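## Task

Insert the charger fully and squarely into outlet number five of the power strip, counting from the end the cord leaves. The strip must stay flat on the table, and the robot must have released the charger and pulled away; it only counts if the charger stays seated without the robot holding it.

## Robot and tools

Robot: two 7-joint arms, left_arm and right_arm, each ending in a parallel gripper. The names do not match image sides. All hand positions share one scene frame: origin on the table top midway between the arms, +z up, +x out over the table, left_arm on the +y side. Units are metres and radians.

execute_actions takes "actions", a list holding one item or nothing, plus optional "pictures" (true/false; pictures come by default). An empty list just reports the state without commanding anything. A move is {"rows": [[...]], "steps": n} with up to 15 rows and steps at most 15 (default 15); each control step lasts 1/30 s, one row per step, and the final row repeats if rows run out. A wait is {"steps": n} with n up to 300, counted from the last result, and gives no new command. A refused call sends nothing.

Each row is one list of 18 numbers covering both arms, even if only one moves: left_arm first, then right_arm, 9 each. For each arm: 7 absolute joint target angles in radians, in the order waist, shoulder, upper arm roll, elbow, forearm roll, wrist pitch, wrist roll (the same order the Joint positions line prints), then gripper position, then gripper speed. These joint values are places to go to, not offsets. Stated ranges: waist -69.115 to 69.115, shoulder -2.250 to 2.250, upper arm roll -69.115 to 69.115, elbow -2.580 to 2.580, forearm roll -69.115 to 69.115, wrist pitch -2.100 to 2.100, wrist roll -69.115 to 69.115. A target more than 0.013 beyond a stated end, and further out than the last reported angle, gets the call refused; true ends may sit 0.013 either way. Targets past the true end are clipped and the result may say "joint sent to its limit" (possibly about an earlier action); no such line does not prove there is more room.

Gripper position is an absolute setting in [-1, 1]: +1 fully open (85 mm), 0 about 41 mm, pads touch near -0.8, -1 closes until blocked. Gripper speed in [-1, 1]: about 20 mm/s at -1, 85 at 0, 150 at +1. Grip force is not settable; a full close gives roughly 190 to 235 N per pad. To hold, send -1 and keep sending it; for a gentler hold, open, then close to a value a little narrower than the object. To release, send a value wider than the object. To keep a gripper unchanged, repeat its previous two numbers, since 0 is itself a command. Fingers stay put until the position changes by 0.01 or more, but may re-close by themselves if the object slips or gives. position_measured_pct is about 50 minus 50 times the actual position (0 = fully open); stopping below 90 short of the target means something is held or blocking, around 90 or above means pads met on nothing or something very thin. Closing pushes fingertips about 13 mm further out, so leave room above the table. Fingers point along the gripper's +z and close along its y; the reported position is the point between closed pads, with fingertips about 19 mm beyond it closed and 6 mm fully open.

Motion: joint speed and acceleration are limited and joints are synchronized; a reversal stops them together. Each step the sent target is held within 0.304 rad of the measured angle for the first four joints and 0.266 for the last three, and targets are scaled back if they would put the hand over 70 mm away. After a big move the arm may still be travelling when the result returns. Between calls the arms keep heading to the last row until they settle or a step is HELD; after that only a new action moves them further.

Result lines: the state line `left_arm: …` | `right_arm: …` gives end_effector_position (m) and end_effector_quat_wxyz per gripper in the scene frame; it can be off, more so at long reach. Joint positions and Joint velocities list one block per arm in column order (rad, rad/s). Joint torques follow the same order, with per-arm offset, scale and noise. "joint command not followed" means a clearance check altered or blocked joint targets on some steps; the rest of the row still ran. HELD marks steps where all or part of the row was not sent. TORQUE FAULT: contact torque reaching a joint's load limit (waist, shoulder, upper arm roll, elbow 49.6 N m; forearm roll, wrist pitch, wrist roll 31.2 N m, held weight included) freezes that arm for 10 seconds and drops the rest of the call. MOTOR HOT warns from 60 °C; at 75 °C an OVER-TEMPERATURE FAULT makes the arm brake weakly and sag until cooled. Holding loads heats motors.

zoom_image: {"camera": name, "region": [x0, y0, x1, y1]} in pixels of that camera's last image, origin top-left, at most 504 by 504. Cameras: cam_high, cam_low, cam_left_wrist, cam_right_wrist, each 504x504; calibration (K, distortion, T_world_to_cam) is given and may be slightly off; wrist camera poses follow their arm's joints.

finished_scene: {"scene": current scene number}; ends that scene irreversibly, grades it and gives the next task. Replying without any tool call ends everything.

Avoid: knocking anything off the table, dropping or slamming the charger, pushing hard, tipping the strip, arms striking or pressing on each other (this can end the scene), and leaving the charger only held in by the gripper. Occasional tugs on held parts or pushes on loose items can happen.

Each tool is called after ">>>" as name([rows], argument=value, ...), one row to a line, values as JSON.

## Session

>>> execute_actions(actions=[])

Scene clock: 0.00 s of 4500.00 s.
left_arm: end_effector_position=(+0.5872, +0.9465, +0.1590) position_measured_pct=0.0 end_effector_quat_wxyz=(-0.403, +0.602, -0.610, +0.321) | right_arm: end_effector_position=(+0.4106, -0.7832, +0.3082) position_measured_pct=0.0 end_effector_quat_wxyz=(+0.618, -0.017, +0.665, -0.419)
Joint positions: left_arm=[-1.404  1.131  0.452  1.086  0.993  0.634  1.172] | right_arm=[ 0.858  0.819  0.351  2.266  0.391 -1.708  1.923]
Joint velocities: left_arm=[ 0.     0.    -0.     0.001 -0.     0.    -0.   ] | right_arm=[-0.     0.     0.001 -0.    -0.    -0.    -0.002]
Joint torques (N m, as the joint torque sensors report them, + toward a larger angle): no reading
Motor temperatures (°C, as the motors report them): left_arm=[30 33 29 34 40 34 45] | right_arm=[36 31 33 31 41 47 38]
camera_calibration (this result's frames):
cam_left_wrist: T_world_to_cam=[[-0.507702, 0.0852453, -0.857305, 0.353218], [0.0013138, 0.995168, 0.0981755, -0.895146], [0.861532, 0.0487176, -0.505361, -0.325556], [0, 0, 0, 1]] pos_world=[0.460982, 0.876571, 0.226173]
cam_right_wrist: T_world_to_cam=[[0.532483, 0.61448, -0.582131, 0.447032], [0.263518, 0.533216, 0.80389, 0.126878], [0.804375, -0.58146, 0.122002, -0.676806], [0, 0, 0, 1]] pos_world=[0.272935, -0.735881, 0.240806]

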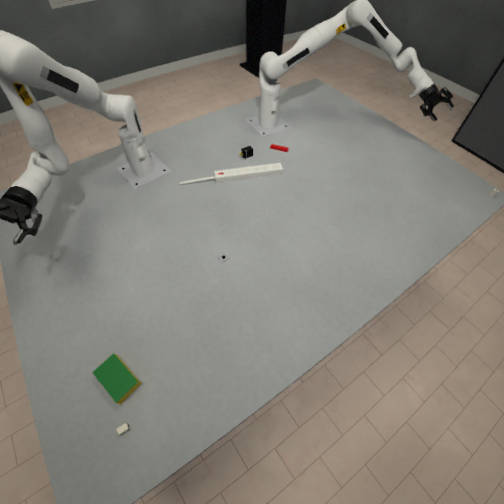

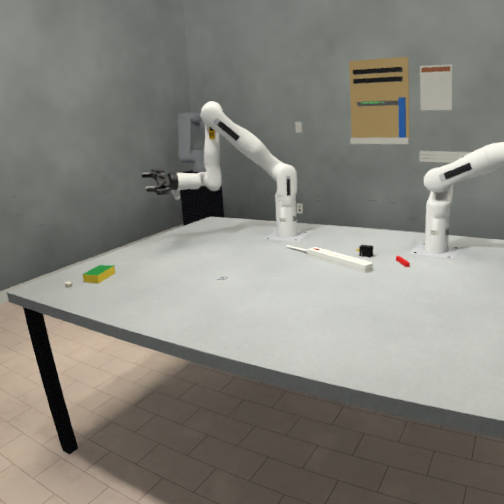

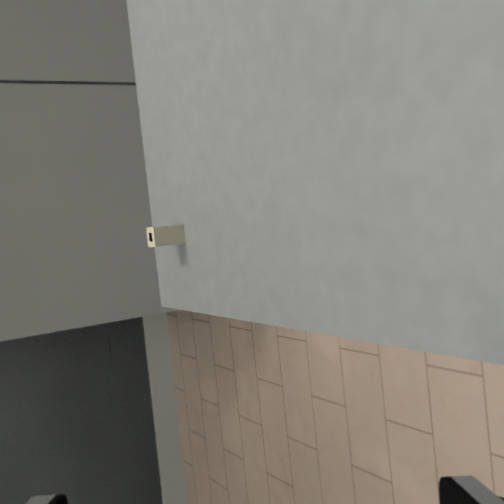

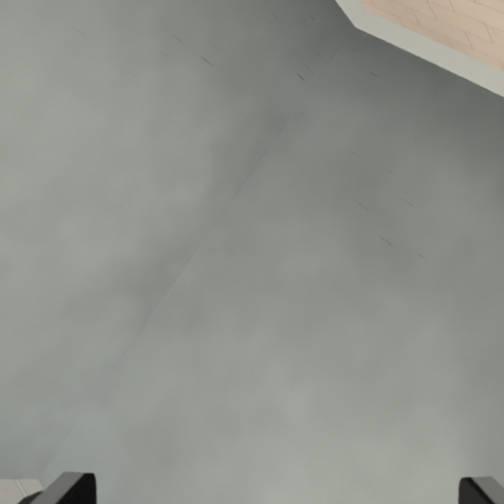

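>>> zoom_image(camera="cam_high", region=[170, 130, 300, 200])

>>> zoom_image(camera="cam_low", region=[280, 230, 420, 285])

Region (170, 130, 300, 200) of cam_high's 504x504 image, scaled by 3.877, with more detail than that image has; it fills the top 271 rows of this view, and the rest is white.

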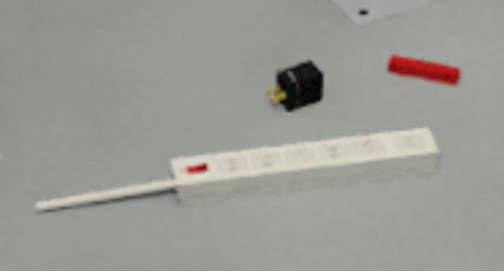

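Region (280, 230, 420, 285) of cam_low's 504x504 image, scaled by 3.600, with more detail than that image has; it fills the top 198 rows of this view, and the rest is white.

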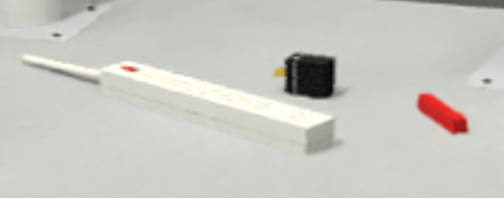

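>>> execute_actions([
  {"rows":[[-1.404,1.131,0.452,1.086,0.993,0.634,1.172,1,0,-1.0454,0.6422,0,0.9618,0,1.5376,1.998,1,0]],"steps":15},
], pictures=false)

>>> execute_actions([
  {"steps":90},
])

Scene clock: 12.13 s of 4500.00 s.
left_arm: end_effector_position=(+0.5875, +0.9463, +0.1593) position_measured_pct=0.0 end_effector_quat_wxyz=(-0.403, +0.602, -0.610, +0.321) | right_arm: end_effector_position=(+0.5931, -0.6845, +0.4162) position_measured_pct=0.0 end_effector_quat_wxyz=(+0.717, -0.053, +0.586, -0.374)
Joint positions: left_arm=[-1.404  1.131  0.452  1.086  0.993  0.634  1.172] | right_arm=[ 0.593  0.712  0.142  2.005  0.174 -1.48   1.969]
Joint velocities: left_arm=[-0.     0.001  0.    -0.    -0.     0.     0.   ] | right_arm=[-0.638 -0.153 -0.334 -0.641 -0.41   0.561  0.068]
Joint torques (N m, as the joint torque sensors report them, + toward a larger angle): left_arm=[  0.42 -25.15   5.93  -8.81   1.35   0.52   0.52] | right_arm=[ -0.04 -19.56   0.22  -6.74  -0.4   -2.46  -0.16]
Motor temperatures (°C, as the motors report them): left_arm=[30 34 29 34 40 34 45] | right_arm=[36 32 33 31 41 47 38]
Steps of this call (steps 1 to 90: nothing new was sent; then 8.63 s passed at rest; steps 91 to 105: all 15 steps of this action). Readings (joint positions | what the end effector reports):
91: left_arm=[-1.404 1.131 0.452 1.086 0.993 0.634 1.172] | right_arm=[0.857 0.818 0.350 2.265 0.390 -1.707 1.923] | left_arm position_measured_pct=0.0 | right_arm position_measured_pct=0.0
92: left_arm=[-1.404 1.131 0.452 1.086 0.993 0.634 1.172] | right_arm=[0.850 0.814 0.346 2.260 0.385 -1.702 1.924] | left_arm position_measured_pct=0.0 | right_arm position_measured_pct=0.0
94: left_arm=[-1.404 1.131 0.452 1.086 0.993 0.634 1.172] | right_arm=[0.821 0.797 0.322 2.233 0.362 -1.678 1.930] | left_arm position_measured_pct=0.0 | right_arm position_measured_pct=0.0
98: left_arm=[-1.404 1.131 0.452 1.086 0.993 0.634 1.172] | right_arm=[0.740 0.758 0.244 2.153 0.292 -1.609 1.947] | left_arm position_measured_pct=0.0 | right_arm position_measured_pct=0.0
105: the state above

Scene clock: 15.13 s of 4500.00 s.
left_arm: end_effector_position=(+0.5875, +0.9463, +0.1593) position_measured_pct=0.0 end_effector_quat_wxyz=(-0.403, +0.602, -0.610, +0.321) | right_arm: end_effector_position=(+0.3594, +0.4035, +0.4198) position_measured_pct=0.0 end_effector_quat_wxyz=(+0.412, -0.634, +0.636, +0.153)
Joint positions: left_arm=[-1.404  1.131  0.452  1.086  0.993  0.634  1.172] | right_arm=[-1.042  0.643 -0.     0.962 -0.     0.628  1.998]
Joint velocities: left_arm=[ 0.    -0.001 -0.    -0.    -0.     0.     0.   ] | right_arm=[-0.02  -0.     0.001 -0.002 -0.002  1.217  0.001]
Joint torques (N m, as the joint torque sensors report them, + toward a larger angle): left_arm=[  0.19 -24.96   5.96  -8.74   1.22   0.71   0.39] | right_arm=[  0.67 -23.12   0.63 -12.01  -0.01  -2.14  -0.09]
Motor temperatures (°C, as the motors report them): left_arm=[30 34 29 34 40 34 45] | right_arm=[36 32 33 32 41 47 38]
Steps of this call (steps 1 to 90: the robot went on to your last target). Readings (joint positions | what the end effector reports):
1: left_arm=[-1.404 1.131 0.452 1.086 0.993 0.634 1.172] | right_arm=[0.572 0.707 0.132 1.984 0.160 -1.461 1.971] | left_arm position_measured_pct=0.0 | right_arm position_measured_pct=0.0
2: left_arm=[-1.404 1.131 0.452 1.086 0.993 0.634 1.172] | right_arm=[0.550 0.702 0.122 1.962 0.148 -1.442 1.973] | left_arm position_measured_pct=0.0 | right_arm position_measured_pct=0.0
4: left_arm=[-1.404 1.131 0.452 1.086 0.993 0.634 1.172] | right_arm=[0.508 0.694 0.104 1.919 0.127 -1.405 1.976] | left_arm position_measured_pct=0.0 | right_arm position_measured_pct=0.0
8: left_arm=[-1.404 1.131 0.452 1.086 0.993 0.634 1.172] | right_arm=[0.423 0.681 0.076 1.834 0.092 -1.330 1.982] | left_arm position_measured_pct=0.0 | right_arm position_measured_pct=0.0
90: the state above
camera_calibration (this result's frames):
cam_left_wrist: T_world_to_cam=[[-0.507499, 0.0853546, -0.857414, 0.353488], [0.00145847, 0.995165, 0.0982043, -0.894989], [0.861651, 0.0485881, -0.50517, -0.325694], [0, 0, 0, 1]] pos_world=[0.461335, 0.876315, 0.226447]
cam_right_wrist: T_world_to_cam=[[-0.913838, 0.175458, -0.366217, 0.416417], [-0.144411, 0.702465, 0.696913, -0.458863], [0.379534, 0.689751, -0.616601, -0.00940199], [0, 0, 0, 1]] pos_world=[0.317841, 0.255757, 0.466489]

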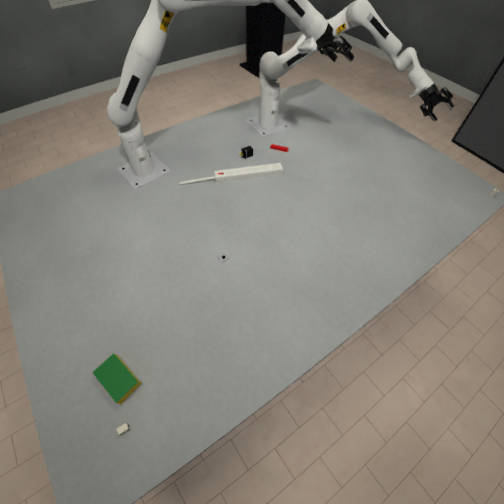

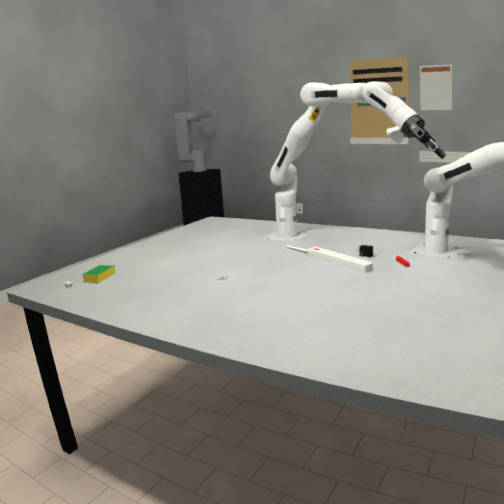

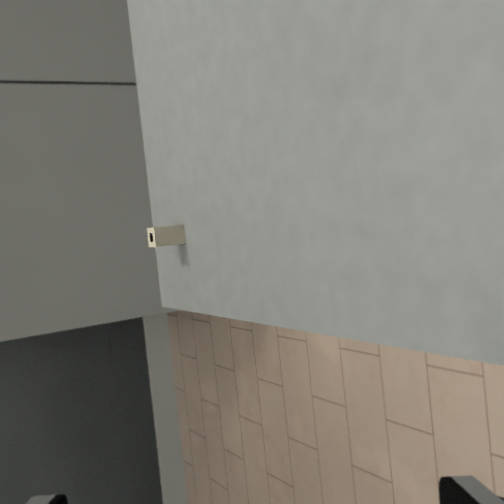

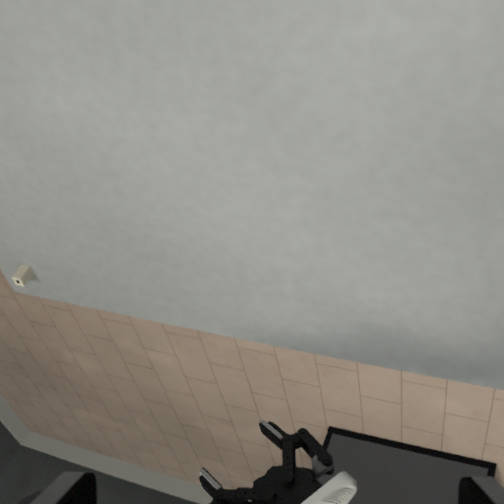

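>>> execute_actions([
  {"steps":36},
])

Scene clock: 16.33 s of 4500.00 s.
left_arm: end_effector_position=(+0.5875, +0.9463, +0.1593) position_measured_pct=0.0 end_effector_quat_wxyz=(-0.403, +0.602, -0.610, +0.321) | right_arm: end_effector_position=(+0.2553, +0.1810, +0.3000) position_measured_pct=0.0 end_effector_quat_wxyz=(-0.000, -0.707, +0.707, -0.000)
Joint positions: left_arm=[-1.404  1.131  0.452  1.086  0.993  0.634  1.172] | right_arm=[-1.045  0.642  0.     0.962  0.     1.538  1.998]
Joint velocities: left_arm=[-0.    -0.    -0.     0.001 -0.    -0.    -0.   ] | right_arm=[ 0.     0.001  0.002  0.    -0.    -0.001  0.   ]
Joint torques (N m, as the joint torque sensors report them, + toward a larger angle): left_arm=[  0.67 -24.77   6.05  -8.79   1.42   0.63   0.41] | right_arm=[  0.2  -20.67   0.18  -9.01  -0.04   0.13  -0.11]
Motor temperatures (°C, as the motors report them): left_arm=[30 34 29 34 40 34 45] | right_arm=[36 32 33 32 41 47 38]
Steps of this call (steps 1 to 36: the robot went on to your last target). Readings (joint positions | what the end effector reports):
1: left_arm=[-1.404 1.131 0.452 1.086 0.993 0.634 1.172] | right_arm=[-1.043 0.643 -0.000 0.962 -0.000 0.668 1.998] | left_arm position_measured_pct=0.0 | right_arm position_measured_pct=0.0
2: left_arm=[-1.404 1.131 0.452 1.086 0.993 0.634 1.172] | right_arm=[-1.043 0.643 -0.000 0.962 -0.000 0.709 1.998] | left_arm position_measured_pct=0.0 | right_arm position_measured_pct=0.0
4: left_arm=[-1.404 1.131 0.452 1.086 0.993 0.634 1.172] | right_arm=[-1.044 0.643 -0.000 0.962 -0.000 0.790 1.998] | left_arm position_measured_pct=0.0 | right_arm position_measured_pct=0.0
8: left_arm=[-1.404 1.131 0.452 1.086 0.993 0.634 1.172] | right_arm=[-1.045 0.643 -0.000 0.962 -0.000 0.953 1.998] | left_arm position_measured_pct=0.0 | right_arm position_measured_pct=0.0
36: the state above
camera_calibration (this result's frames):
cam_left_wrist: T_world_to_cam=[[-0.507499, 0.0853547, -0.857414, 0.353488], [0.00145821, 0.995165, 0.0982046, -0.894989], [0.861651, 0.0485885, -0.50517, -0.325694], [0, 0, 0, 1]] pos_world=[0.461335, 0.876315, 0.226447]
cam_right_wrist: T_world_to_cam=[[-0.998689, -0.0122593, -0.0496983, 0.277133], [-0.0108808, 0.999551, -0.0279144, -0.104539], [0.0500182, -0.0273371, -0.998374, 0.438194], [0, 0, 0, 1]] pos_world=[0.253715, 0.119869, 0.448336]

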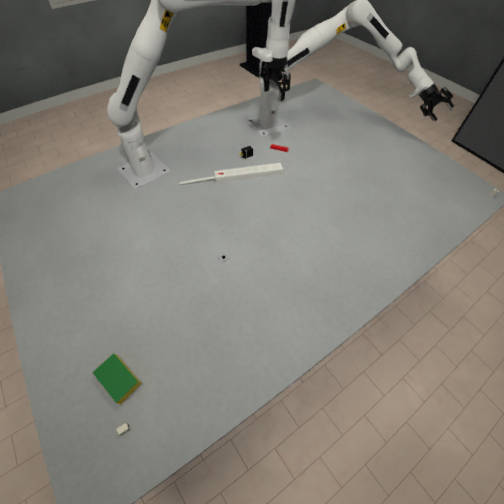

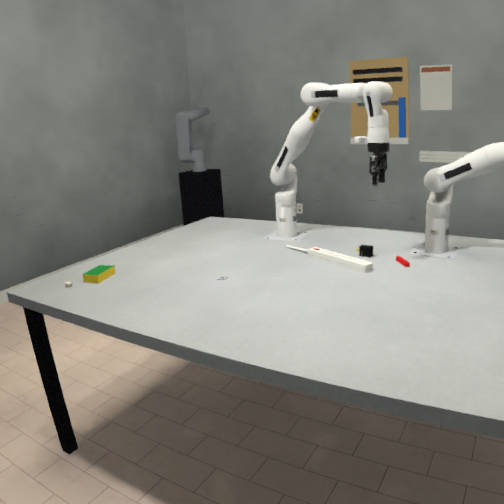

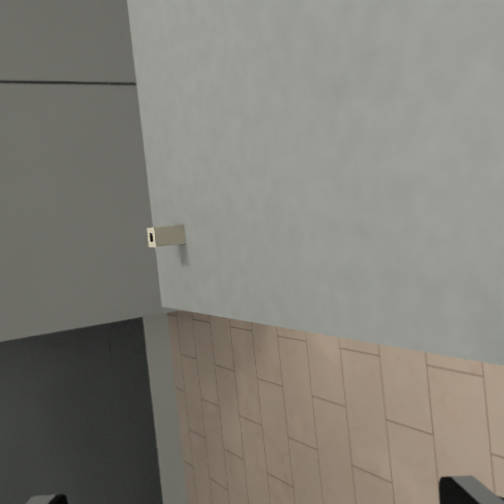

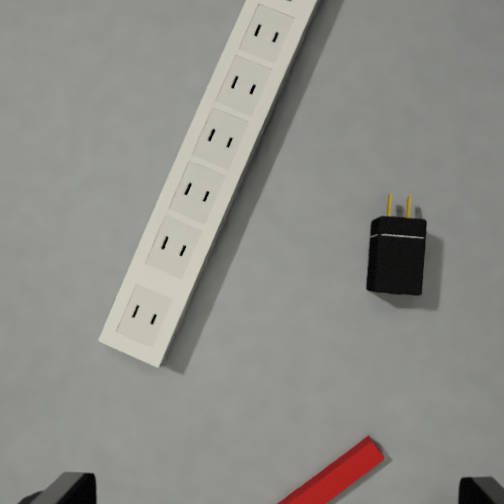

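>>> zoom_image(camera="cam_high", region=[208, 155, 290, 190])

>>> zoom_image(camera="cam_right_wrist", region=[220, 0, 350, 80])

>>> zoom_image(camera="cam_right_wrist", region=[340, 180, 460, 310])

Region (208, 155, 290, 190) of cam_high's 504x504 image, scaled by 6.146, with more detail than that image has; it fills the top 215 rows of this view, and the rest is white.

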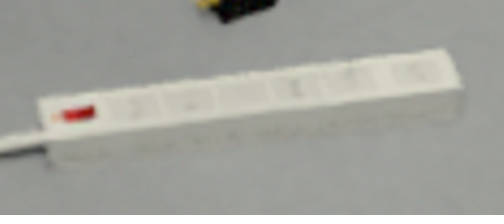

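Region (220, 0, 350, 80) of cam_right_wrist's 504x504 image, scaled by 3.877; it fills the top 310 rows of this view, and the rest is white.

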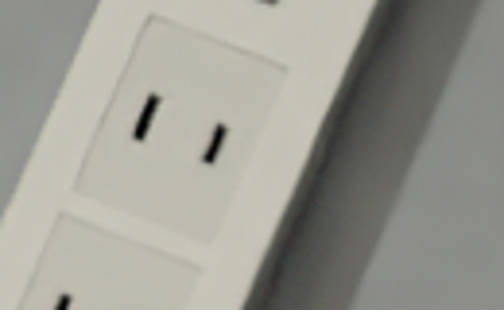

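Region (340, 180, 460, 310) of cam_right_wrist's 504x504 image, scaled by 3.877; it fills the left 465 columns of this view, and the rest is white.

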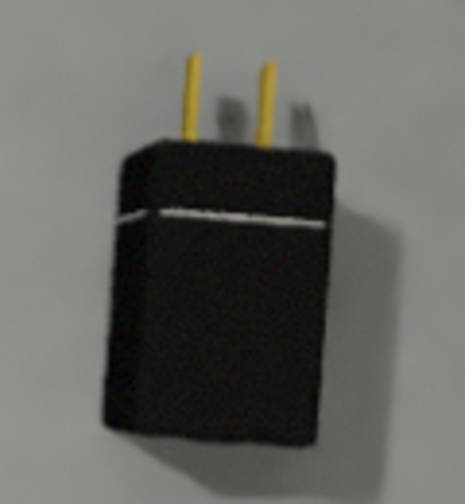

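>>> zoom_image(camera="cam_right_wrist", region=[90, 160, 250, 380])

Region (90, 160, 250, 380) of cam_right_wrist's 504x504 image, scaled by 2.291; it fills the left 367 columns of this view, and the rest is white.

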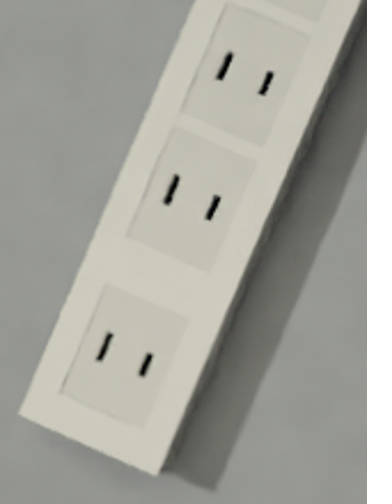

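>>> execute_actions([
  {"rows":[[-1.0,0.80,0,0.9566,0.5107,2.0015,-1.0744,-1,0,-1.2021,0.9921,0,1.1101,0.1057,1.5531,1.7538,1,0]],"steps":15},
], pictures=false)

>>> execute_actions([
  {"steps":20},
])

Scene clock: 33.53 s of 4500.00 s.
left_arm: end_effector_position=(+0.6001, +0.8245, +0.2436) position_measured_pct=36.9 end_effector_quat_wxyz=(+0.328, -0.194, +0.919, -0.106) | right_arm: end_effector_position=(+0.1895, +0.1293, +0.1109) position_measured_pct=0.0 end_effector_quat_wxyz=(-0.167, -0.670, +0.707, -0.149)
Joint positions: left_arm=[-1.074  0.856  0.088  0.977  0.631  1.013  0.792] | right_arm=[-1.181  0.944 -0.     1.09   0.091  1.55   1.787]
Joint velocities: left_arm=[ 0.426 -0.341 -0.594 -0.134 -0.804  1.211 -1.215] | right_arm=[-0.272  0.632 -0.016  0.294  0.187  0.026 -0.453]
Joint torques (N m, as the joint torque sensors report them, + toward a larger angle): left_arm=[ -1.43 -21.34   1.87  -9.78   1.17  -0.5    0.84] | right_arm=[  1.54 -26.89   1.62  -8.39   0.18   1.5    0.04]
Motor temperatures (°C, as the motors report them): left_arm=[30 35 29 34 40 34 45] | right_arm=[36 32 33 32 41 47 38]
Steps of this call (steps 1 to 15: the robot went on to your last target; steps 16 to 90: nothing new was sent; then 13.70 s passed at rest; steps 91 to 105: all 15 steps of this action). Readings (joint positions | what the end effector reports):
91: left_arm=[-1.403 1.130 0.451 1.086 0.992 0.635 1.171] | right_arm=[-1.046 0.644 0.000 0.962 0.000 1.538 1.997] | left_arm position_measured_pct=0.0 | right_arm position_measured_pct=0.0
92: left_arm=[-1.396 1.124 0.444 1.084 0.988 0.638 1.167] | right_arm=[-1.049 0.649 0.001 0.964 0.002 1.538 1.993] | left_arm position_measured_pct=0.4 | right_arm position_measured_pct=0.0
94: left_arm=[-1.367 1.095 0.416 1.073 0.964 0.661 1.144] | right_arm=[-1.064 0.677 0.002 0.976 0.012 1.539 1.972] | left_arm position_measured_pct=4.8 | right_arm position_measured_pct=0.0
98: left_arm=[-1.259 0.998 0.312 1.033 0.873 0.753 1.052] | right_arm=[-1.107 0.773 0.001 1.017 0.040 1.543 1.905] | left_arm position_measured_pct=15.9 | right_arm position_measured_pct=0.0
105: the state above

Scene clock: 34.20 s of 4500.00 s.
left_arm: end_effector_position=(+0.4498, +0.6329, +0.2759) position_measured_pct=91.7 end_effector_quat_wxyz=(+0.173, +0.325, +0.886, -0.281) | right_arm: end_effector_position=(+0.1795, +0.1147, +0.0861) position_measured_pct=0.0 end_effector_quat_wxyz=(-0.188, -0.663, +0.703, -0.177)
Joint positions: left_arm=[-1.001  0.801  0.001  0.957  0.512  1.824 -0.02 ] | right_arm=[-1.202  0.992 -0.     1.11   0.106  1.553  1.754]
Joint velocities: left_arm=[ 0.008 -0.007 -0.006  0.    -0.01   1.11  -1.217] | right_arm=[-0.    -0.001  0.001 -0.    -0.001 -0.001 -0.001]
Joint torques (N m, as the joint torque sensors report them, + toward a larger angle): left_arm=[ -0.27 -21.36   1.51  -8.88   1.12   0.94   0.33] | right_arm=[ -0.02 -22.76   0.49  -6.33   0.09   1.74  -0.01]
Motor temperatures (°C, as the motors report them): left_arm=[30 35 29 34 40 34 45] | right_arm=[36 33 33 32 41 47 38]
Steps of this call (steps 1 to 20: the robot went on to your last target). Readings (joint positions | what the end effector reports):
1: left_arm=[-1.061 0.846 0.070 0.973 0.607 1.054 0.752] | right_arm=[-1.189 0.963 -0.001 1.099 0.097 1.551 1.773] | left_arm position_measured_pct=40.1 | right_arm position_measured_pct=0.0
2: left_arm=[-1.050 0.837 0.056 0.969 0.588 1.094 0.711] | right_arm=[-1.195 0.976 -0.001 1.105 0.101 1.552 1.763] | left_arm position_measured_pct=42.9 | right_arm position_measured_pct=0.0
4: left_arm=[-1.034 0.825 0.036 0.965 0.560 1.176 0.630] | right_arm=[-1.200 0.987 -0.001 1.111 0.105 1.553 1.754] | left_arm position_measured_pct=48.8 | right_arm position_measured_pct=0.0
8: left_arm=[-1.015 0.811 0.015 0.960 0.531 1.338 0.467] | right_arm=[-1.201 0.990 -0.000 1.110 0.106 1.553 1.754] | left_arm position_measured_pct=61.1 | right_arm position_measured_pct=0.0
20: the state above
camera_calibration (this result's frames):
cam_left_wrist: T_world_to_cam=[[0.683749, 0.641855, -0.347145, -0.618564], [0.720921, -0.520527, 0.45752, -0.0578769], [0.112963, -0.563093, -0.818637, 0.677454], [0, 0, 0, 1]] pos_world=[0.38814, 0.748372, 0.366337]
cam_right_wrist: T_world_to_cam=[[-0.99908, 0.0224612, -0.0365245, 0.184984], [0.0382798, 0.851008, -0.523756, 0.00583901], [0.0193185, -0.524672, -0.851085, 0.276433], [0, 0, 0, 1]] pos_world=[0.17925, 0.135913, 0.245083]

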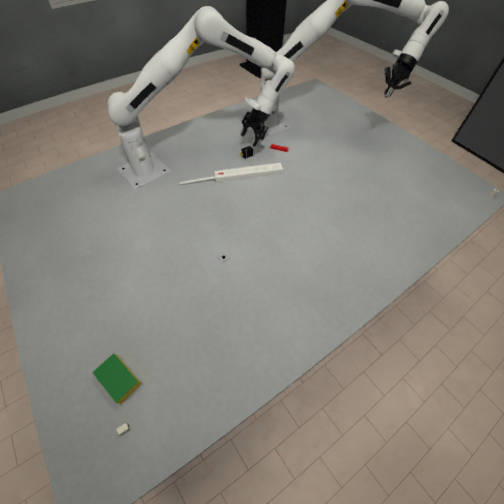

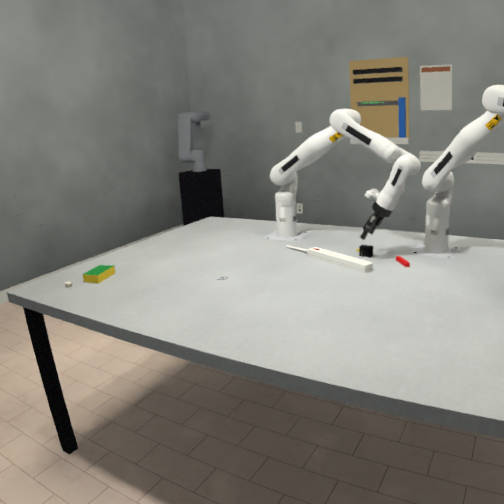

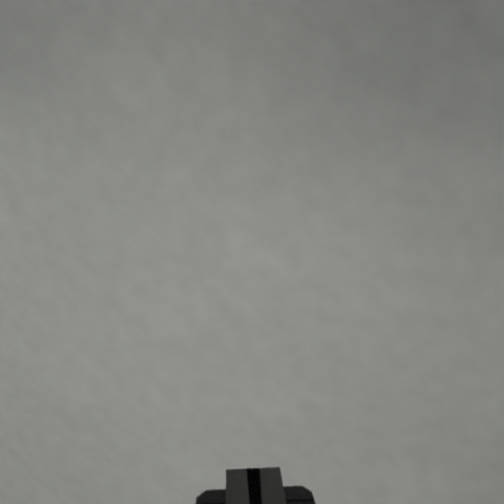

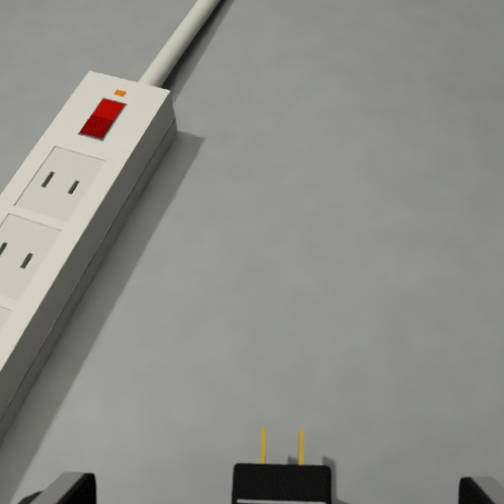

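>>> execute_actions([
  {"rows":[[-1.0,0.80,0,0.9566,0.5107,2.0015,-1.0744,-1,0,-1.2021,1.0790,0,1.1306,0.1066,1.4464,1.7424,1,0]],"steps":15},
])

Scene clock: 36.43 s of 4500.00 s.
left_arm: end_effector_position=(+0.4129, +0.6009, +0.3015) position_measured_pct=91.7 end_effector_quat_wxyz=(+0.305, +0.725, +0.571, -0.237) | right_arm: end_effector_position=(+0.1796, +0.1148, +0.0268) position_measured_pct=0.0 end_effector_quat_wxyz=(-0.188, -0.663, +0.703, -0.177)
Joint positions: left_arm=[-1.     0.8    0.     0.957  0.511  2.001 -1.074] | right_arm=[-1.202  1.078  0.     1.131  0.107  1.446  1.742]
Joint velocities: left_arm=[ 0.     0.001 -0.    -0.001  0.     0.    -0.   ] | right_arm=[ 0.     0.005 -0.    -0.     0.001  0.     0.001]
Joint torques (N m, as the joint torque sensors report them, + toward a larger angle): left_arm=[  0.12 -20.36   1.44  -7.83   1.29   1.29   0.44] | right_arm=[ -0.03 -23.09   0.51  -5.58   0.09   1.74   0.  ]
Motor temperatures (°C, as the motors report them): left_arm=[30 35 29 34 40 34 45] | right_arm=[36 33 33 32 41 47 38]
Steps of this call (steps 1 to 45: the robot went on to your last target; steps 46 to 52: nothing new was sent; steps 53 to 67: all 15 steps of this action). Readings (joint positions | what the end effector reports):
53: left_arm=[-1.000 0.800 0.000 0.957 0.511 2.001 -1.074] | right_arm=[-1.202 0.993 0.000 1.110 0.106 1.552 1.754] | left_arm position_measured_pct=91.7 | right_arm position_measured_pct=0.0
54: left_arm=[-1.000 0.800 0.000 0.957 0.511 2.001 -1.074] | right_arm=[-1.202 0.999 0.000 1.111 0.106 1.547 1.753] | left_arm position_measured_pct=91.7 | right_arm position_measured_pct=0.0
56: left_arm=[-1.000 0.800 -0.000 0.957 0.511 2.001 -1.074] | right_arm=[-1.202 1.028 0.000 1.116 0.106 1.515 1.750] | left_arm position_measured_pct=91.7 | right_arm position_measured_pct=0.0
60: left_arm=[-1.000 0.800 -0.000 0.957 0.511 2.001 -1.074] | right_arm=[-1.202 1.076 -0.000 1.131 0.106 1.448 1.743] | left_arm position_measured_pct=91.7 | right_arm position_measured_pct=0.0
67: the state above
camera_calibration (this result's frames):
cam_left_wrist: T_world_to_cam=[[0.965912, -0.150483, 0.210639, -0.372446], [-0.25351, -0.714591, 0.651991, 0.400685], [0.0524065, -0.683165, -0.728381, 0.754571], [0, 0, 0, 1]] pos_world=[0.421784, 0.745776, 0.366824]
cam_right_wrist: T_world_to_cam=[[-0.999075, 0.0224158, -0.0367029, 0.182874], [0.0383277, 0.851196, -0.523446, -0.0253478], [0.0195079, -0.524369, -0.851268, 0.225937], [0, 0, 0, 1]] pos_world=[0.179269, 0.135951, 0.185777]

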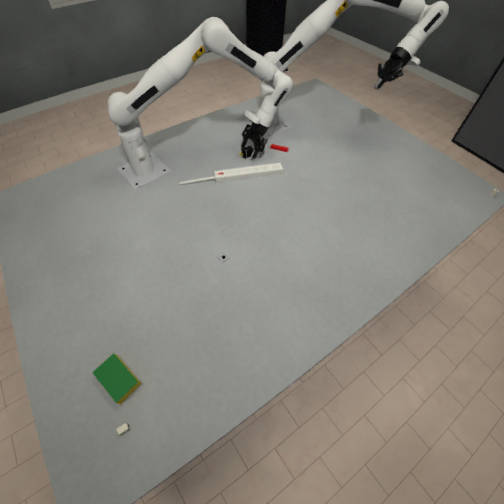

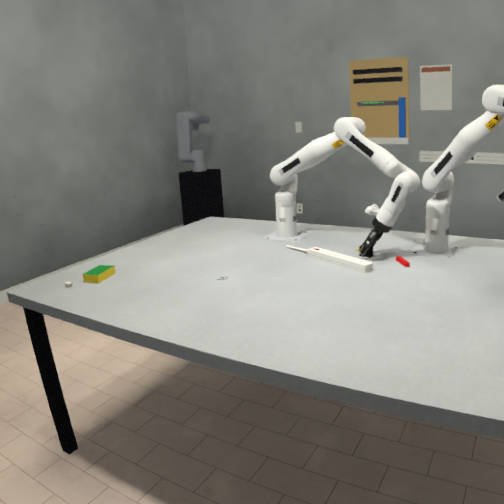

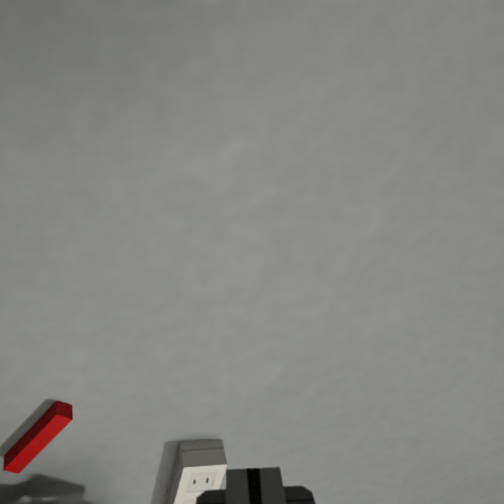

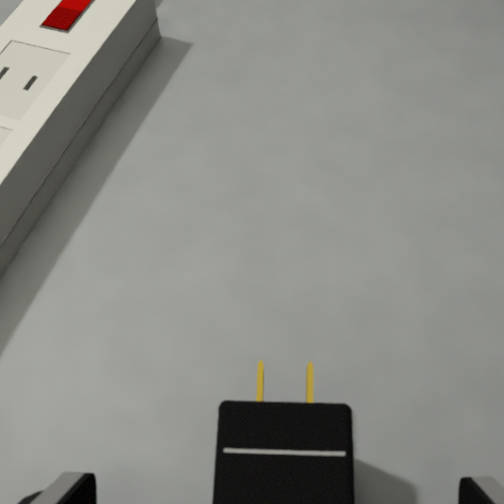

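>>> execute_actions([
  {"rows":[[-1.0,0.80,0,0.9566,0.5107,2.0015,-1.0744,-1,0,-1.2021,1.0790,0,1.1306,0.1066,1.4464,1.7424,-0.2,0.6],[-1.0,0.80,0,0.9566,0.5107,2.0015,-1.0744,-1,0,-1.2021,1.0790,0,1.1306,0.1066,1.4464,1.7424,-0.2,0.6],[-1.0,0.80,0,0.9566,0.5107,2.0015,-1.0744,-1,0,-1.2021,1.0790,0,1.1306,0.1066,1.4464,1.7424,-0.2,0.6],[-1.0,0.80,0,0.9566,0.5107,2.0015,-1.0744,-1,0,-1.2021,1.0790,0,1.1306,0.1066,1.4464,1.7424,-0.2,0.6],[-1.0,0.80,0,0.9566,0.5107,2.0015,-1.0744,-1,0,-1.2021,1.0790,0,1.1306,0.1066,1.4464,1.7424,-0.2,0.6],[-1.0,0.80,0,0.9566,0.5107,2.0015,-1.0744,-1,0,-1.2021,1.0790,0,1.1306,0.1066,1.4464,1.7424,-0.2,0.6],[-1.0,0.80,0,0.9566,0.5107,2.0015,-1.0744,-1,0,-1.2021,1.0790,0,1.1306,0.1066,1.4464,1.7424,-0.2,0.6],[-1.0,0.80,0,0.9566,0.5107,2.0015,-1.0744,-1,0,-1.2021,1.0790,0,1.1306,0.1066,1.4464,1.7424,-0.2,0.6],[-1.0,0.80,0,0.9566,0.5107,2.0015,-1.0744,-1,0,-1.2021,1.0790,0,1.1306,0.1066,1.4464,1.7424,-0.2,0.6],[-1.0,0.80,0,0.9566,0.5107,2.0015,-1.0744,-1,0,-1.2021,1.0790,0,1.1306,0.1066,1.4464,1.7424,-0.2,0.6],[-1.0,0.80,0,0.9566,0.5107,2.0015,-1.0744,-1,0,-1.2021,1.0790,0,1.1306,0.1066,1.4464,1.7424,-0.2,0.6],[-1.0,0.80,0,0.9566,0.5107,2.0015,-1.0744,-1,0,-1.2021,1.0790,0,1.1306,0.1066,1.4464,1.7424,-0.2,0.6],[-1.0,0.80,0,0.9566,0.5107,2.0015,-1.0744,-1,0,-1.2021,1.0790,0,1.1306,0.1066,1.4464,1.7424,-1,-0.6]],"steps":15},
], pictures=false)

>>> execute_actions([
  {"steps":15},
])

Scene clock: 38.17 s of 4500.00 s.
left_arm: end_effector_position=(+0.4129, +0.6009, +0.3015) position_measured_pct=91.7 end_effector_quat_wxyz=(+0.305, +0.725, +0.571, -0.237) | right_arm: end_effector_position=(+0.1796, +0.1146, +0.0265) position_measured_pct=51.6 end_effector_quat_wxyz=(-0.188, -0.663, +0.703, -0.178)
Joint positions: left_arm=[-1.     0.8    0.     0.957  0.511  2.001 -1.074] | right_arm=[-1.202  1.079  0.     1.131  0.107  1.446  1.742]
Joint velocities: left_arm=[ 0.  0. -0. -0. -0.  0. -0.] | right_arm=[-0.     0.001  0.     0.     0.001 -0.     0.001]
Joint torques (N m, as the joint torque sensors report them, + toward a larger angle): left_arm=[  0.37 -20.67   1.58  -8.44   1.1    1.51   0.41] | right_arm=[  0.   -23.09   0.64  -5.68   0.19   1.71   0.1 ]
Motor temperatures (°C, as the motors report them): left_arm=[30 35 29 34 40 34 45] | right_arm=[36 33 33 32 41 47 38]
Steps of this call (steps 1 to 15: the robot went on to your last target; steps 16 to 37: nothing new was sent; steps 38 to 52: all 15 steps of this action). Readings (joint positions | what the end effector reports):
38: left_arm=[-1.000 0.800 -0.000 0.957 0.511 2.001 -1.074] | right_arm=[-1.202 1.079 -0.000 1.131 0.107 1.446 1.742] | left_arm position_measured_pct=91.7 | right_arm position_measured_pct=0.0
39: left_arm=[-1.000 0.800 0.000 0.957 0.511 2.001 -1.074] | right_arm=[-1.202 1.079 -0.000 1.131 0.107 1.446 1.742] | left_arm position_measured_pct=91.7 | right_arm position_measured_pct=0.8
41: left_arm=[-1.000 0.800 0.000 0.957 0.511 2.001 -1.074] | right_arm=[-1.202 1.079 -0.000 1.131 0.107 1.446 1.742] | left_arm position_measured_pct=91.7 | right_arm position_measured_pct=6.7
45: left_arm=[-1.000 0.800 0.000 0.957 0.511 2.001 -1.074] | right_arm=[-1.202 1.079 0.000 1.131 0.107 1.446 1.742] | left_arm position_measured_pct=91.7 | right_arm position_measured_pct=23.4
52: the state above

Scene clock: 38.67 s of 4500.00 s.
left_arm: end_effector_position=(+0.4129, +0.6009, +0.3015) position_measured_pct=91.7 end_effector_quat_wxyz=(+0.305, +0.725, +0.571, -0.237) | right_arm: end_effector_position=(+0.1795, +0.1148, +0.0268) position_measured_pct=62.7 end_effector_quat_wxyz=(-0.188, -0.663, +0.703, -0.177)
Joint positions: left_arm=[-1.     0.8   -0.     0.957  0.511  2.001 -1.074] | right_arm=[-1.202  1.078 -0.     1.13   0.107  1.447  1.742]
Joint velocities: left_arm=[-0.    -0.002 -0.    -0.     0.     0.    -0.   ] | right_arm=[-0.     0.    -0.001  0.    -0.    -0.    -0.001]
Joint torques (N m, as the joint torque sensors report them, + toward a larger angle): left_arm=[  0.53 -20.96   1.46  -7.91   1.01   1.45   0.36] | right_arm=[  0.18 -22.46   0.73  -5.78   0.19   1.59   0.06]
Motor temperatures (°C, as the motors report them): left_arm=[30 35 29 34 40 34 45] | right_arm=[36 33 33 32 41 47 38]
Steps of this call (steps 1 to 15: the robot went on to your last target). Readings (joint positions | what the end effector reports):
1: left_arm=[-1.000 0.800 0.000 0.957 0.511 2.001 -1.074] | right_arm=[-1.202 1.079 0.000 1.131 0.107 1.446 1.742] | left_arm position_measured_pct=91.7 | right_arm position_measured_pct=54.0
2: left_arm=[-1.000 0.800 -0.000 0.957 0.511 2.001 -1.074] | right_arm=[-1.202 1.079 0.000 1.131 0.107 1.446 1.742] | left_arm position_measured_pct=91.7 | right_arm position_measured_pct=56.0
4: left_arm=[-1.000 0.800 0.000 0.957 0.511 2.001 -1.074] | right_arm=[-1.202 1.079 -0.000 1.131 0.107 1.447 1.742] | left_arm position_measured_pct=91.7 | right_arm position_measured_pct=59.1
8: left_arm=[-1.000 0.800 0.000 0.957 0.511 2.001 -1.074] | right_arm=[-1.202 1.079 -0.000 1.130 0.107 1.447 1.742] | left_arm position_measured_pct=91.7 | right_arm position_measured_pct=61.9
15: the state above
All arms were judged still, so your last target was given up. Only a new action makes them travel on or press farther. Fingers that are still opening or closing keep moving.
camera_calibration (this result's frames):
cam_left_wrist: T_world_to_cam=[[0.965912, -0.150483, 0.210638, -0.372446], [-0.25351, -0.714591, 0.651991, 0.400685], [0.0524064, -0.683165, -0.728381, 0.754571], [0, 0, 0, 1]] pos_world=[0.421783, 0.745776, 0.366824]
cam_right_wrist: T_world_to_cam=[[-0.99908, 0.0223189, -0.0366144, 0.182794], [0.0381996, 0.851176, -0.523489, -0.0253371], [0.0194816, -0.524406, -0.851246, 0.226025], [0, 0, 0, 1]] pos_world=[0.179191, 0.136015, 0.185832]

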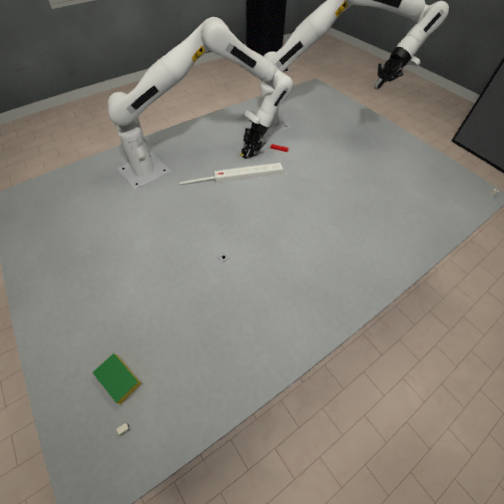

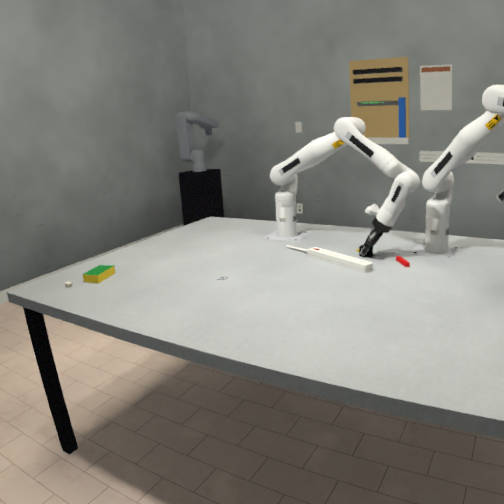

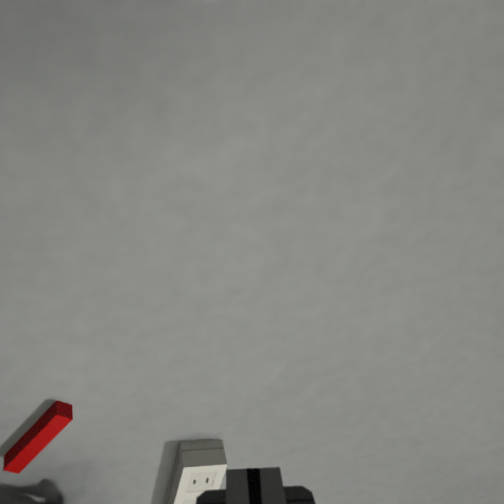

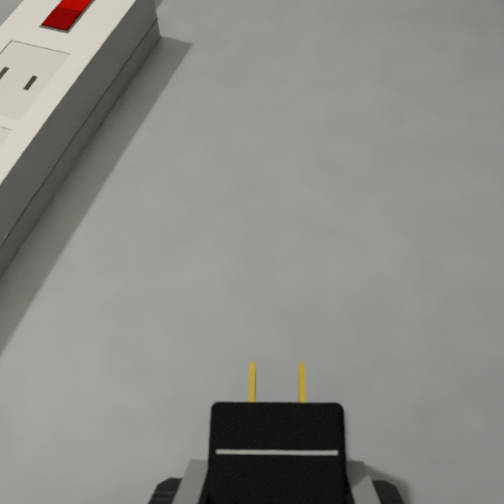

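>>> execute_actions([
  {"rows":[[-1.0,0.80,0,0.9566,0.5107,2.0015,-1.0744,-1,0,-1.2021,0.55,0,1.1306,0.1066,-1.1772,1.7424,-1,-0.6]],"steps":12},
], pictures=false)

>>> execute_actions([
  {"rows":[[-1.0,0.80,0,0.9566,0.5107,2.0015,-1.0744,-1,0,-0.6584,0.55,0,1.5,0.3938,-1.1772,1.6333,-1,-0.6]],"steps":15},
], pictures=false)

>>> execute_actions([
  {"rows":[[-1.0,0.80,0,0.9566,0.5107,2.0015,-1.0744,-1,0,-0.6584,0.55,0,1.9,0.3938,-1.1772,1.6333,-1,-0.6]],"steps":15},
], pictures=false)

>>> execute_actions([
  {"rows":[[-0.5,0.80,0,0.9566,0.5107,2.0015,-1.0744,-1,0,-0.6584,0.55,0,1.95,0.3938,-1.1772,1.6333,-1,-0.6]],"steps":10},
], pictures=false)

Scene clock: 47.77 s of 4500.00 s.
left_arm: end_effector_position=(+0.4129, +0.6009, +0.3015) position_measured_pct=91.7 end_effector_quat_wxyz=(+0.305, +0.725, +0.571, -0.237) | right_arm: end_effector_position=(+0.2071, +0.2196, +0.1320) position_measured_pct=62.7 end_effector_quat_wxyz=(-0.007, -0.684, +0.727, -0.063)
Joint positions: left_arm=[-1.     0.8    0.     0.957  0.511  2.001 -1.074] | right_arm=[-1.202  0.844 -0.     1.131  0.107  1.245  1.742]
Joint velocities: left_arm=[-0.     0.     0.     0.    -0.001 -0.    -0.   ] | right_arm=[-0.    -0.728  0.    -0.003 -0.001 -0.642  0.001]
Joint torques (N m, as the joint torque sensors report them, + toward a larger angle): left_arm=[  0.14 -20.47   1.7   -7.85   0.99   1.36   0.52] | right_arm=[  0.2  -22.28   0.5   -8.     0.14   0.6    0.  ]
Motor temperatures (°C, as the motors report them): left_arm=[30 35 29 34 40 34 45] | right_arm=[36 33 33 32 41 47 38]
Steps of this call (steps 1 to 90: nothing new was sent; then 5.70 s passed at rest; steps 91 to 102: all 12 steps of this action). Readings (joint positions | what the end effector reports):
91: left_arm=[-1.000 0.800 0.000 0.957 0.511 2.001 -1.074] | right_arm=[-1.202 1.077 -0.000 1.131 0.107 1.446 1.742] | left_arm position_measured_pct=91.7 | right_arm position_measured_pct=62.7
92: left_arm=[-1.000 0.800 0.000 0.957 0.511 2.001 -1.074] | right_arm=[-1.202 1.071 -0.000 1.132 0.106 1.441 1.742] | left_arm position_measured_pct=91.7 | right_arm position_measured_pct=62.7
94: left_arm=[-1.000 0.800 0.000 0.957 0.511 2.001 -1.074] | right_arm=[-1.202 1.043 -0.000 1.133 0.106 1.418 1.742] | left_arm position_measured_pct=91.7 | right_arm position_measured_pct=62.7
98: left_arm=[-1.000 0.800 0.000 0.957 0.511 2.001 -1.074] | right_arm=[-1.202 0.942 -0.000 1.132 0.107 1.332 1.742] | left_arm position_measured_pct=91.7 | right_arm position_measured_pct=62.7
102: the state above

Scene clock: 48.27 s of 4500.00 s.
left_arm: end_effector_position=(+0.4129, +0.6009, +0.3015) position_measured_pct=91.7 end_effector_quat_wxyz=(+0.305, +0.725, +0.571, -0.237) | right_arm: end_effector_position=(+0.3968, +0.1351, +0.1963) position_measured_pct=62.7 end_effector_quat_wxyz=(+0.140, -0.583, +0.798, -0.070)
Joint positions: left_arm=[-1.     0.8    0.     0.957  0.511  2.001 -1.074] | right_arm=[-0.917  0.638 -0.001  1.36   0.289  0.951  1.672]
Joint velocities: left_arm=[ 0.    -0.001  0.     0.001 -0.    -0.    -0.   ] | right_arm=[ 0.757 -0.25   0.004  0.408  0.307 -0.681 -0.112]
Joint torques (N m, as the joint torque sensors report them, + toward a larger angle): left_arm=[  0.14 -20.79   1.47  -7.58   1.16   1.22   0.53] | right_arm=[ -0.62 -21.04   0.12  -9.12   0.53  -0.31   0.15]
Motor temperatures (°C, as the motors report them): left_arm=[30 35 29 34 40 34 45] | right_arm=[36 33 33 32 41 47 38]
Steps of this call (steps 1 to 15: all 15 steps of this action). Readings (joint positions | what the end effector reports):
1: left_arm=[-1.000 0.800 -0.000 0.957 0.511 2.001 -1.074] | right_arm=[-1.201 0.820 -0.000 1.132 0.107 1.224 1.742] | left_arm position_measured_pct=91.7 | right_arm position_measured_pct=62.7
2: left_arm=[-1.000 0.800 -0.000 0.957 0.511 2.001 -1.074] | right_arm=[-1.197 0.800 -0.002 1.135 0.108 1.205 1.741] | left_arm position_measured_pct=91.7 | right_arm position_measured_pct=62.7
4: left_arm=[-1.000 0.800 0.000 0.957 0.511 2.001 -1.074] | right_arm=[-1.172 0.768 -0.004 1.158 0.126 1.171 1.732] | left_arm position_measured_pct=91.7 | right_arm position_measured_pct=62.7
8: left_arm=[-1.000 0.800 0.000 0.957 0.511 2.001 -1.074] | right_arm=[-1.085 0.710 -0.002 1.242 0.198 1.097 1.705] | left_arm position_measured_pct=91.7 | right_arm position_measured_pct=62.7
15: the state above

Scene clock: 48.77 s of 4500.00 s.
left_arm: end_effector_position=(+0.4129, +0.6009, +0.3015) position_measured_pct=91.7 end_effector_quat_wxyz=(+0.305, +0.725, +0.571, -0.237) | right_arm: end_effector_position=(+0.4364, +0.0018, +0.1246) position_measured_pct=62.7 end_effector_quat_wxyz=(+0.175, -0.541, +0.821, -0.053)
Joint positions: left_arm=[-1.     0.8    0.     0.957  0.511  2.001 -1.074] | right_arm=[-0.685  0.561  0.002  1.813  0.384  0.47   1.637]
Joint velocities: left_arm=[ 0.     0.     0.     0.001  0.    -0.     0.   ] | right_arm=[ 0.167 -0.051 -0.005  0.579  0.067 -1.215 -0.025]
Joint torques (N m, as the joint torque sensors report them, + toward a larger angle): left_arm=[  0.35 -20.74   1.48  -7.95   1.11   1.31   0.45] | right_arm=[ -1.15 -19.02  -0.57 -10.17  -0.17  -1.1    0.11]
Motor temperatures (°C, as the motors report them): left_arm=[30 35 29 34 40 34 45] | right_arm=[36 33 33 32 41 47 38]
Steps of this call (steps 1 to 15: all 15 steps of this action). Readings (joint positions | what the end effector reports):
1: left_arm=[-1.000 0.800 0.000 0.957 0.511 2.001 -1.074] | right_arm=[-0.892 0.630 -0.001 1.375 0.299 0.928 1.668] | left_arm position_measured_pct=91.7 | right_arm position_measured_pct=62.7
2: left_arm=[-1.000 0.800 0.000 0.957 0.511 2.001 -1.074] | right_arm=[-0.869 0.622 0.000 1.392 0.309 0.904 1.665] | left_arm position_measured_pct=91.7 | right_arm position_measured_pct=62.7
4: left_arm=[-1.000 0.800 -0.000 0.957 0.511 2.001 -1.074] | right_arm=[-0.828 0.607 0.001 1.444 0.326 0.854 1.659] | left_arm position_measured_pct=91.7 | right_arm position_measured_pct=62.7
8: left_arm=[-1.000 0.800 0.000 0.957 0.511 2.001 -1.074] | right_arm=[-0.757 0.583 0.001 1.581 0.355 0.734 1.648] | left_arm position_measured_pct=91.7 | right_arm position_measured_pct=62.7
15: the state above

Scene clock: 49.10 s of 4500.00 s.
left_arm: end_effector_position=(+0.4550, +0.5125, +0.3012) position_measured_pct=91.7 end_effector_quat_wxyz=(+0.278, +0.781, +0.492, -0.267) | right_arm: end_effector_position=(+0.4465, +0.0570, +0.1369) position_measured_pct=62.7 end_effector_quat_wxyz=(+0.293, -0.542, +0.787, +0.033)
Joint positions: left_arm=[-0.789  0.801 -0.001  0.956  0.51   2.001 -1.074] | right_arm=[-0.662  0.552  0.     1.933  0.393  0.064  1.634]
Joint velocities: left_arm=[ 0.921  0.001  0.    -0.001 -0.002 -0.     0.   ] | right_arm=[ 0.021 -0.009 -0.002  0.114  0.007 -1.219 -0.001]
Joint torques (N m, as the joint torque sensors report them, + toward a larger angle): left_arm=[ -0.09 -21.4    1.5   -8.09   1.31   1.67   0.39] | right_arm=[ -0.16 -18.04   0.14  -7.93   0.09  -1.27  -0.07]
Motor temperatures (°C, as the motors report them): left_arm=[30 35 29 34 40 34 45] | right_arm=[36 33 33 32 41 47 38]
Steps of this call (steps 1 to 10: all 10 steps of this action). Readings (joint positions | what the end effector reports):
1: left_arm=[-0.999 0.800 -0.000 0.957 0.511 2.002 -1.074] | right_arm=[-0.680 0.559 0.001 1.831 0.386 0.430 1.636] | left_arm position_measured_pct=91.7 | right_arm position_measured_pct=62.7
2: left_arm=[-0.993 0.800 -0.001 0.956 0.510 2.002 -1.074] | right_arm=[-0.676 0.557 0.001 1.851 0.388 0.389 1.636] | left_arm position_measured_pct=91.7 | right_arm position_measured_pct=62.7
4: left_arm=[-0.964 0.800 -0.002 0.956 0.509 2.001 -1.074] | right_arm=[-0.670 0.555 0.001 1.885 0.390 0.308 1.635] | left_arm position_measured_pct=91.7 | right_arm position_measured_pct=62.7
8: left_arm=[-0.850 0.800 -0.001 0.956 0.510 2.001 -1.074] | right_arm=[-0.663 0.553 0.000 1.924 0.392 0.145 1.634] | left_arm position_measured_pct=91.7 | right_arm position_measured_pct=62.7
10: the state above


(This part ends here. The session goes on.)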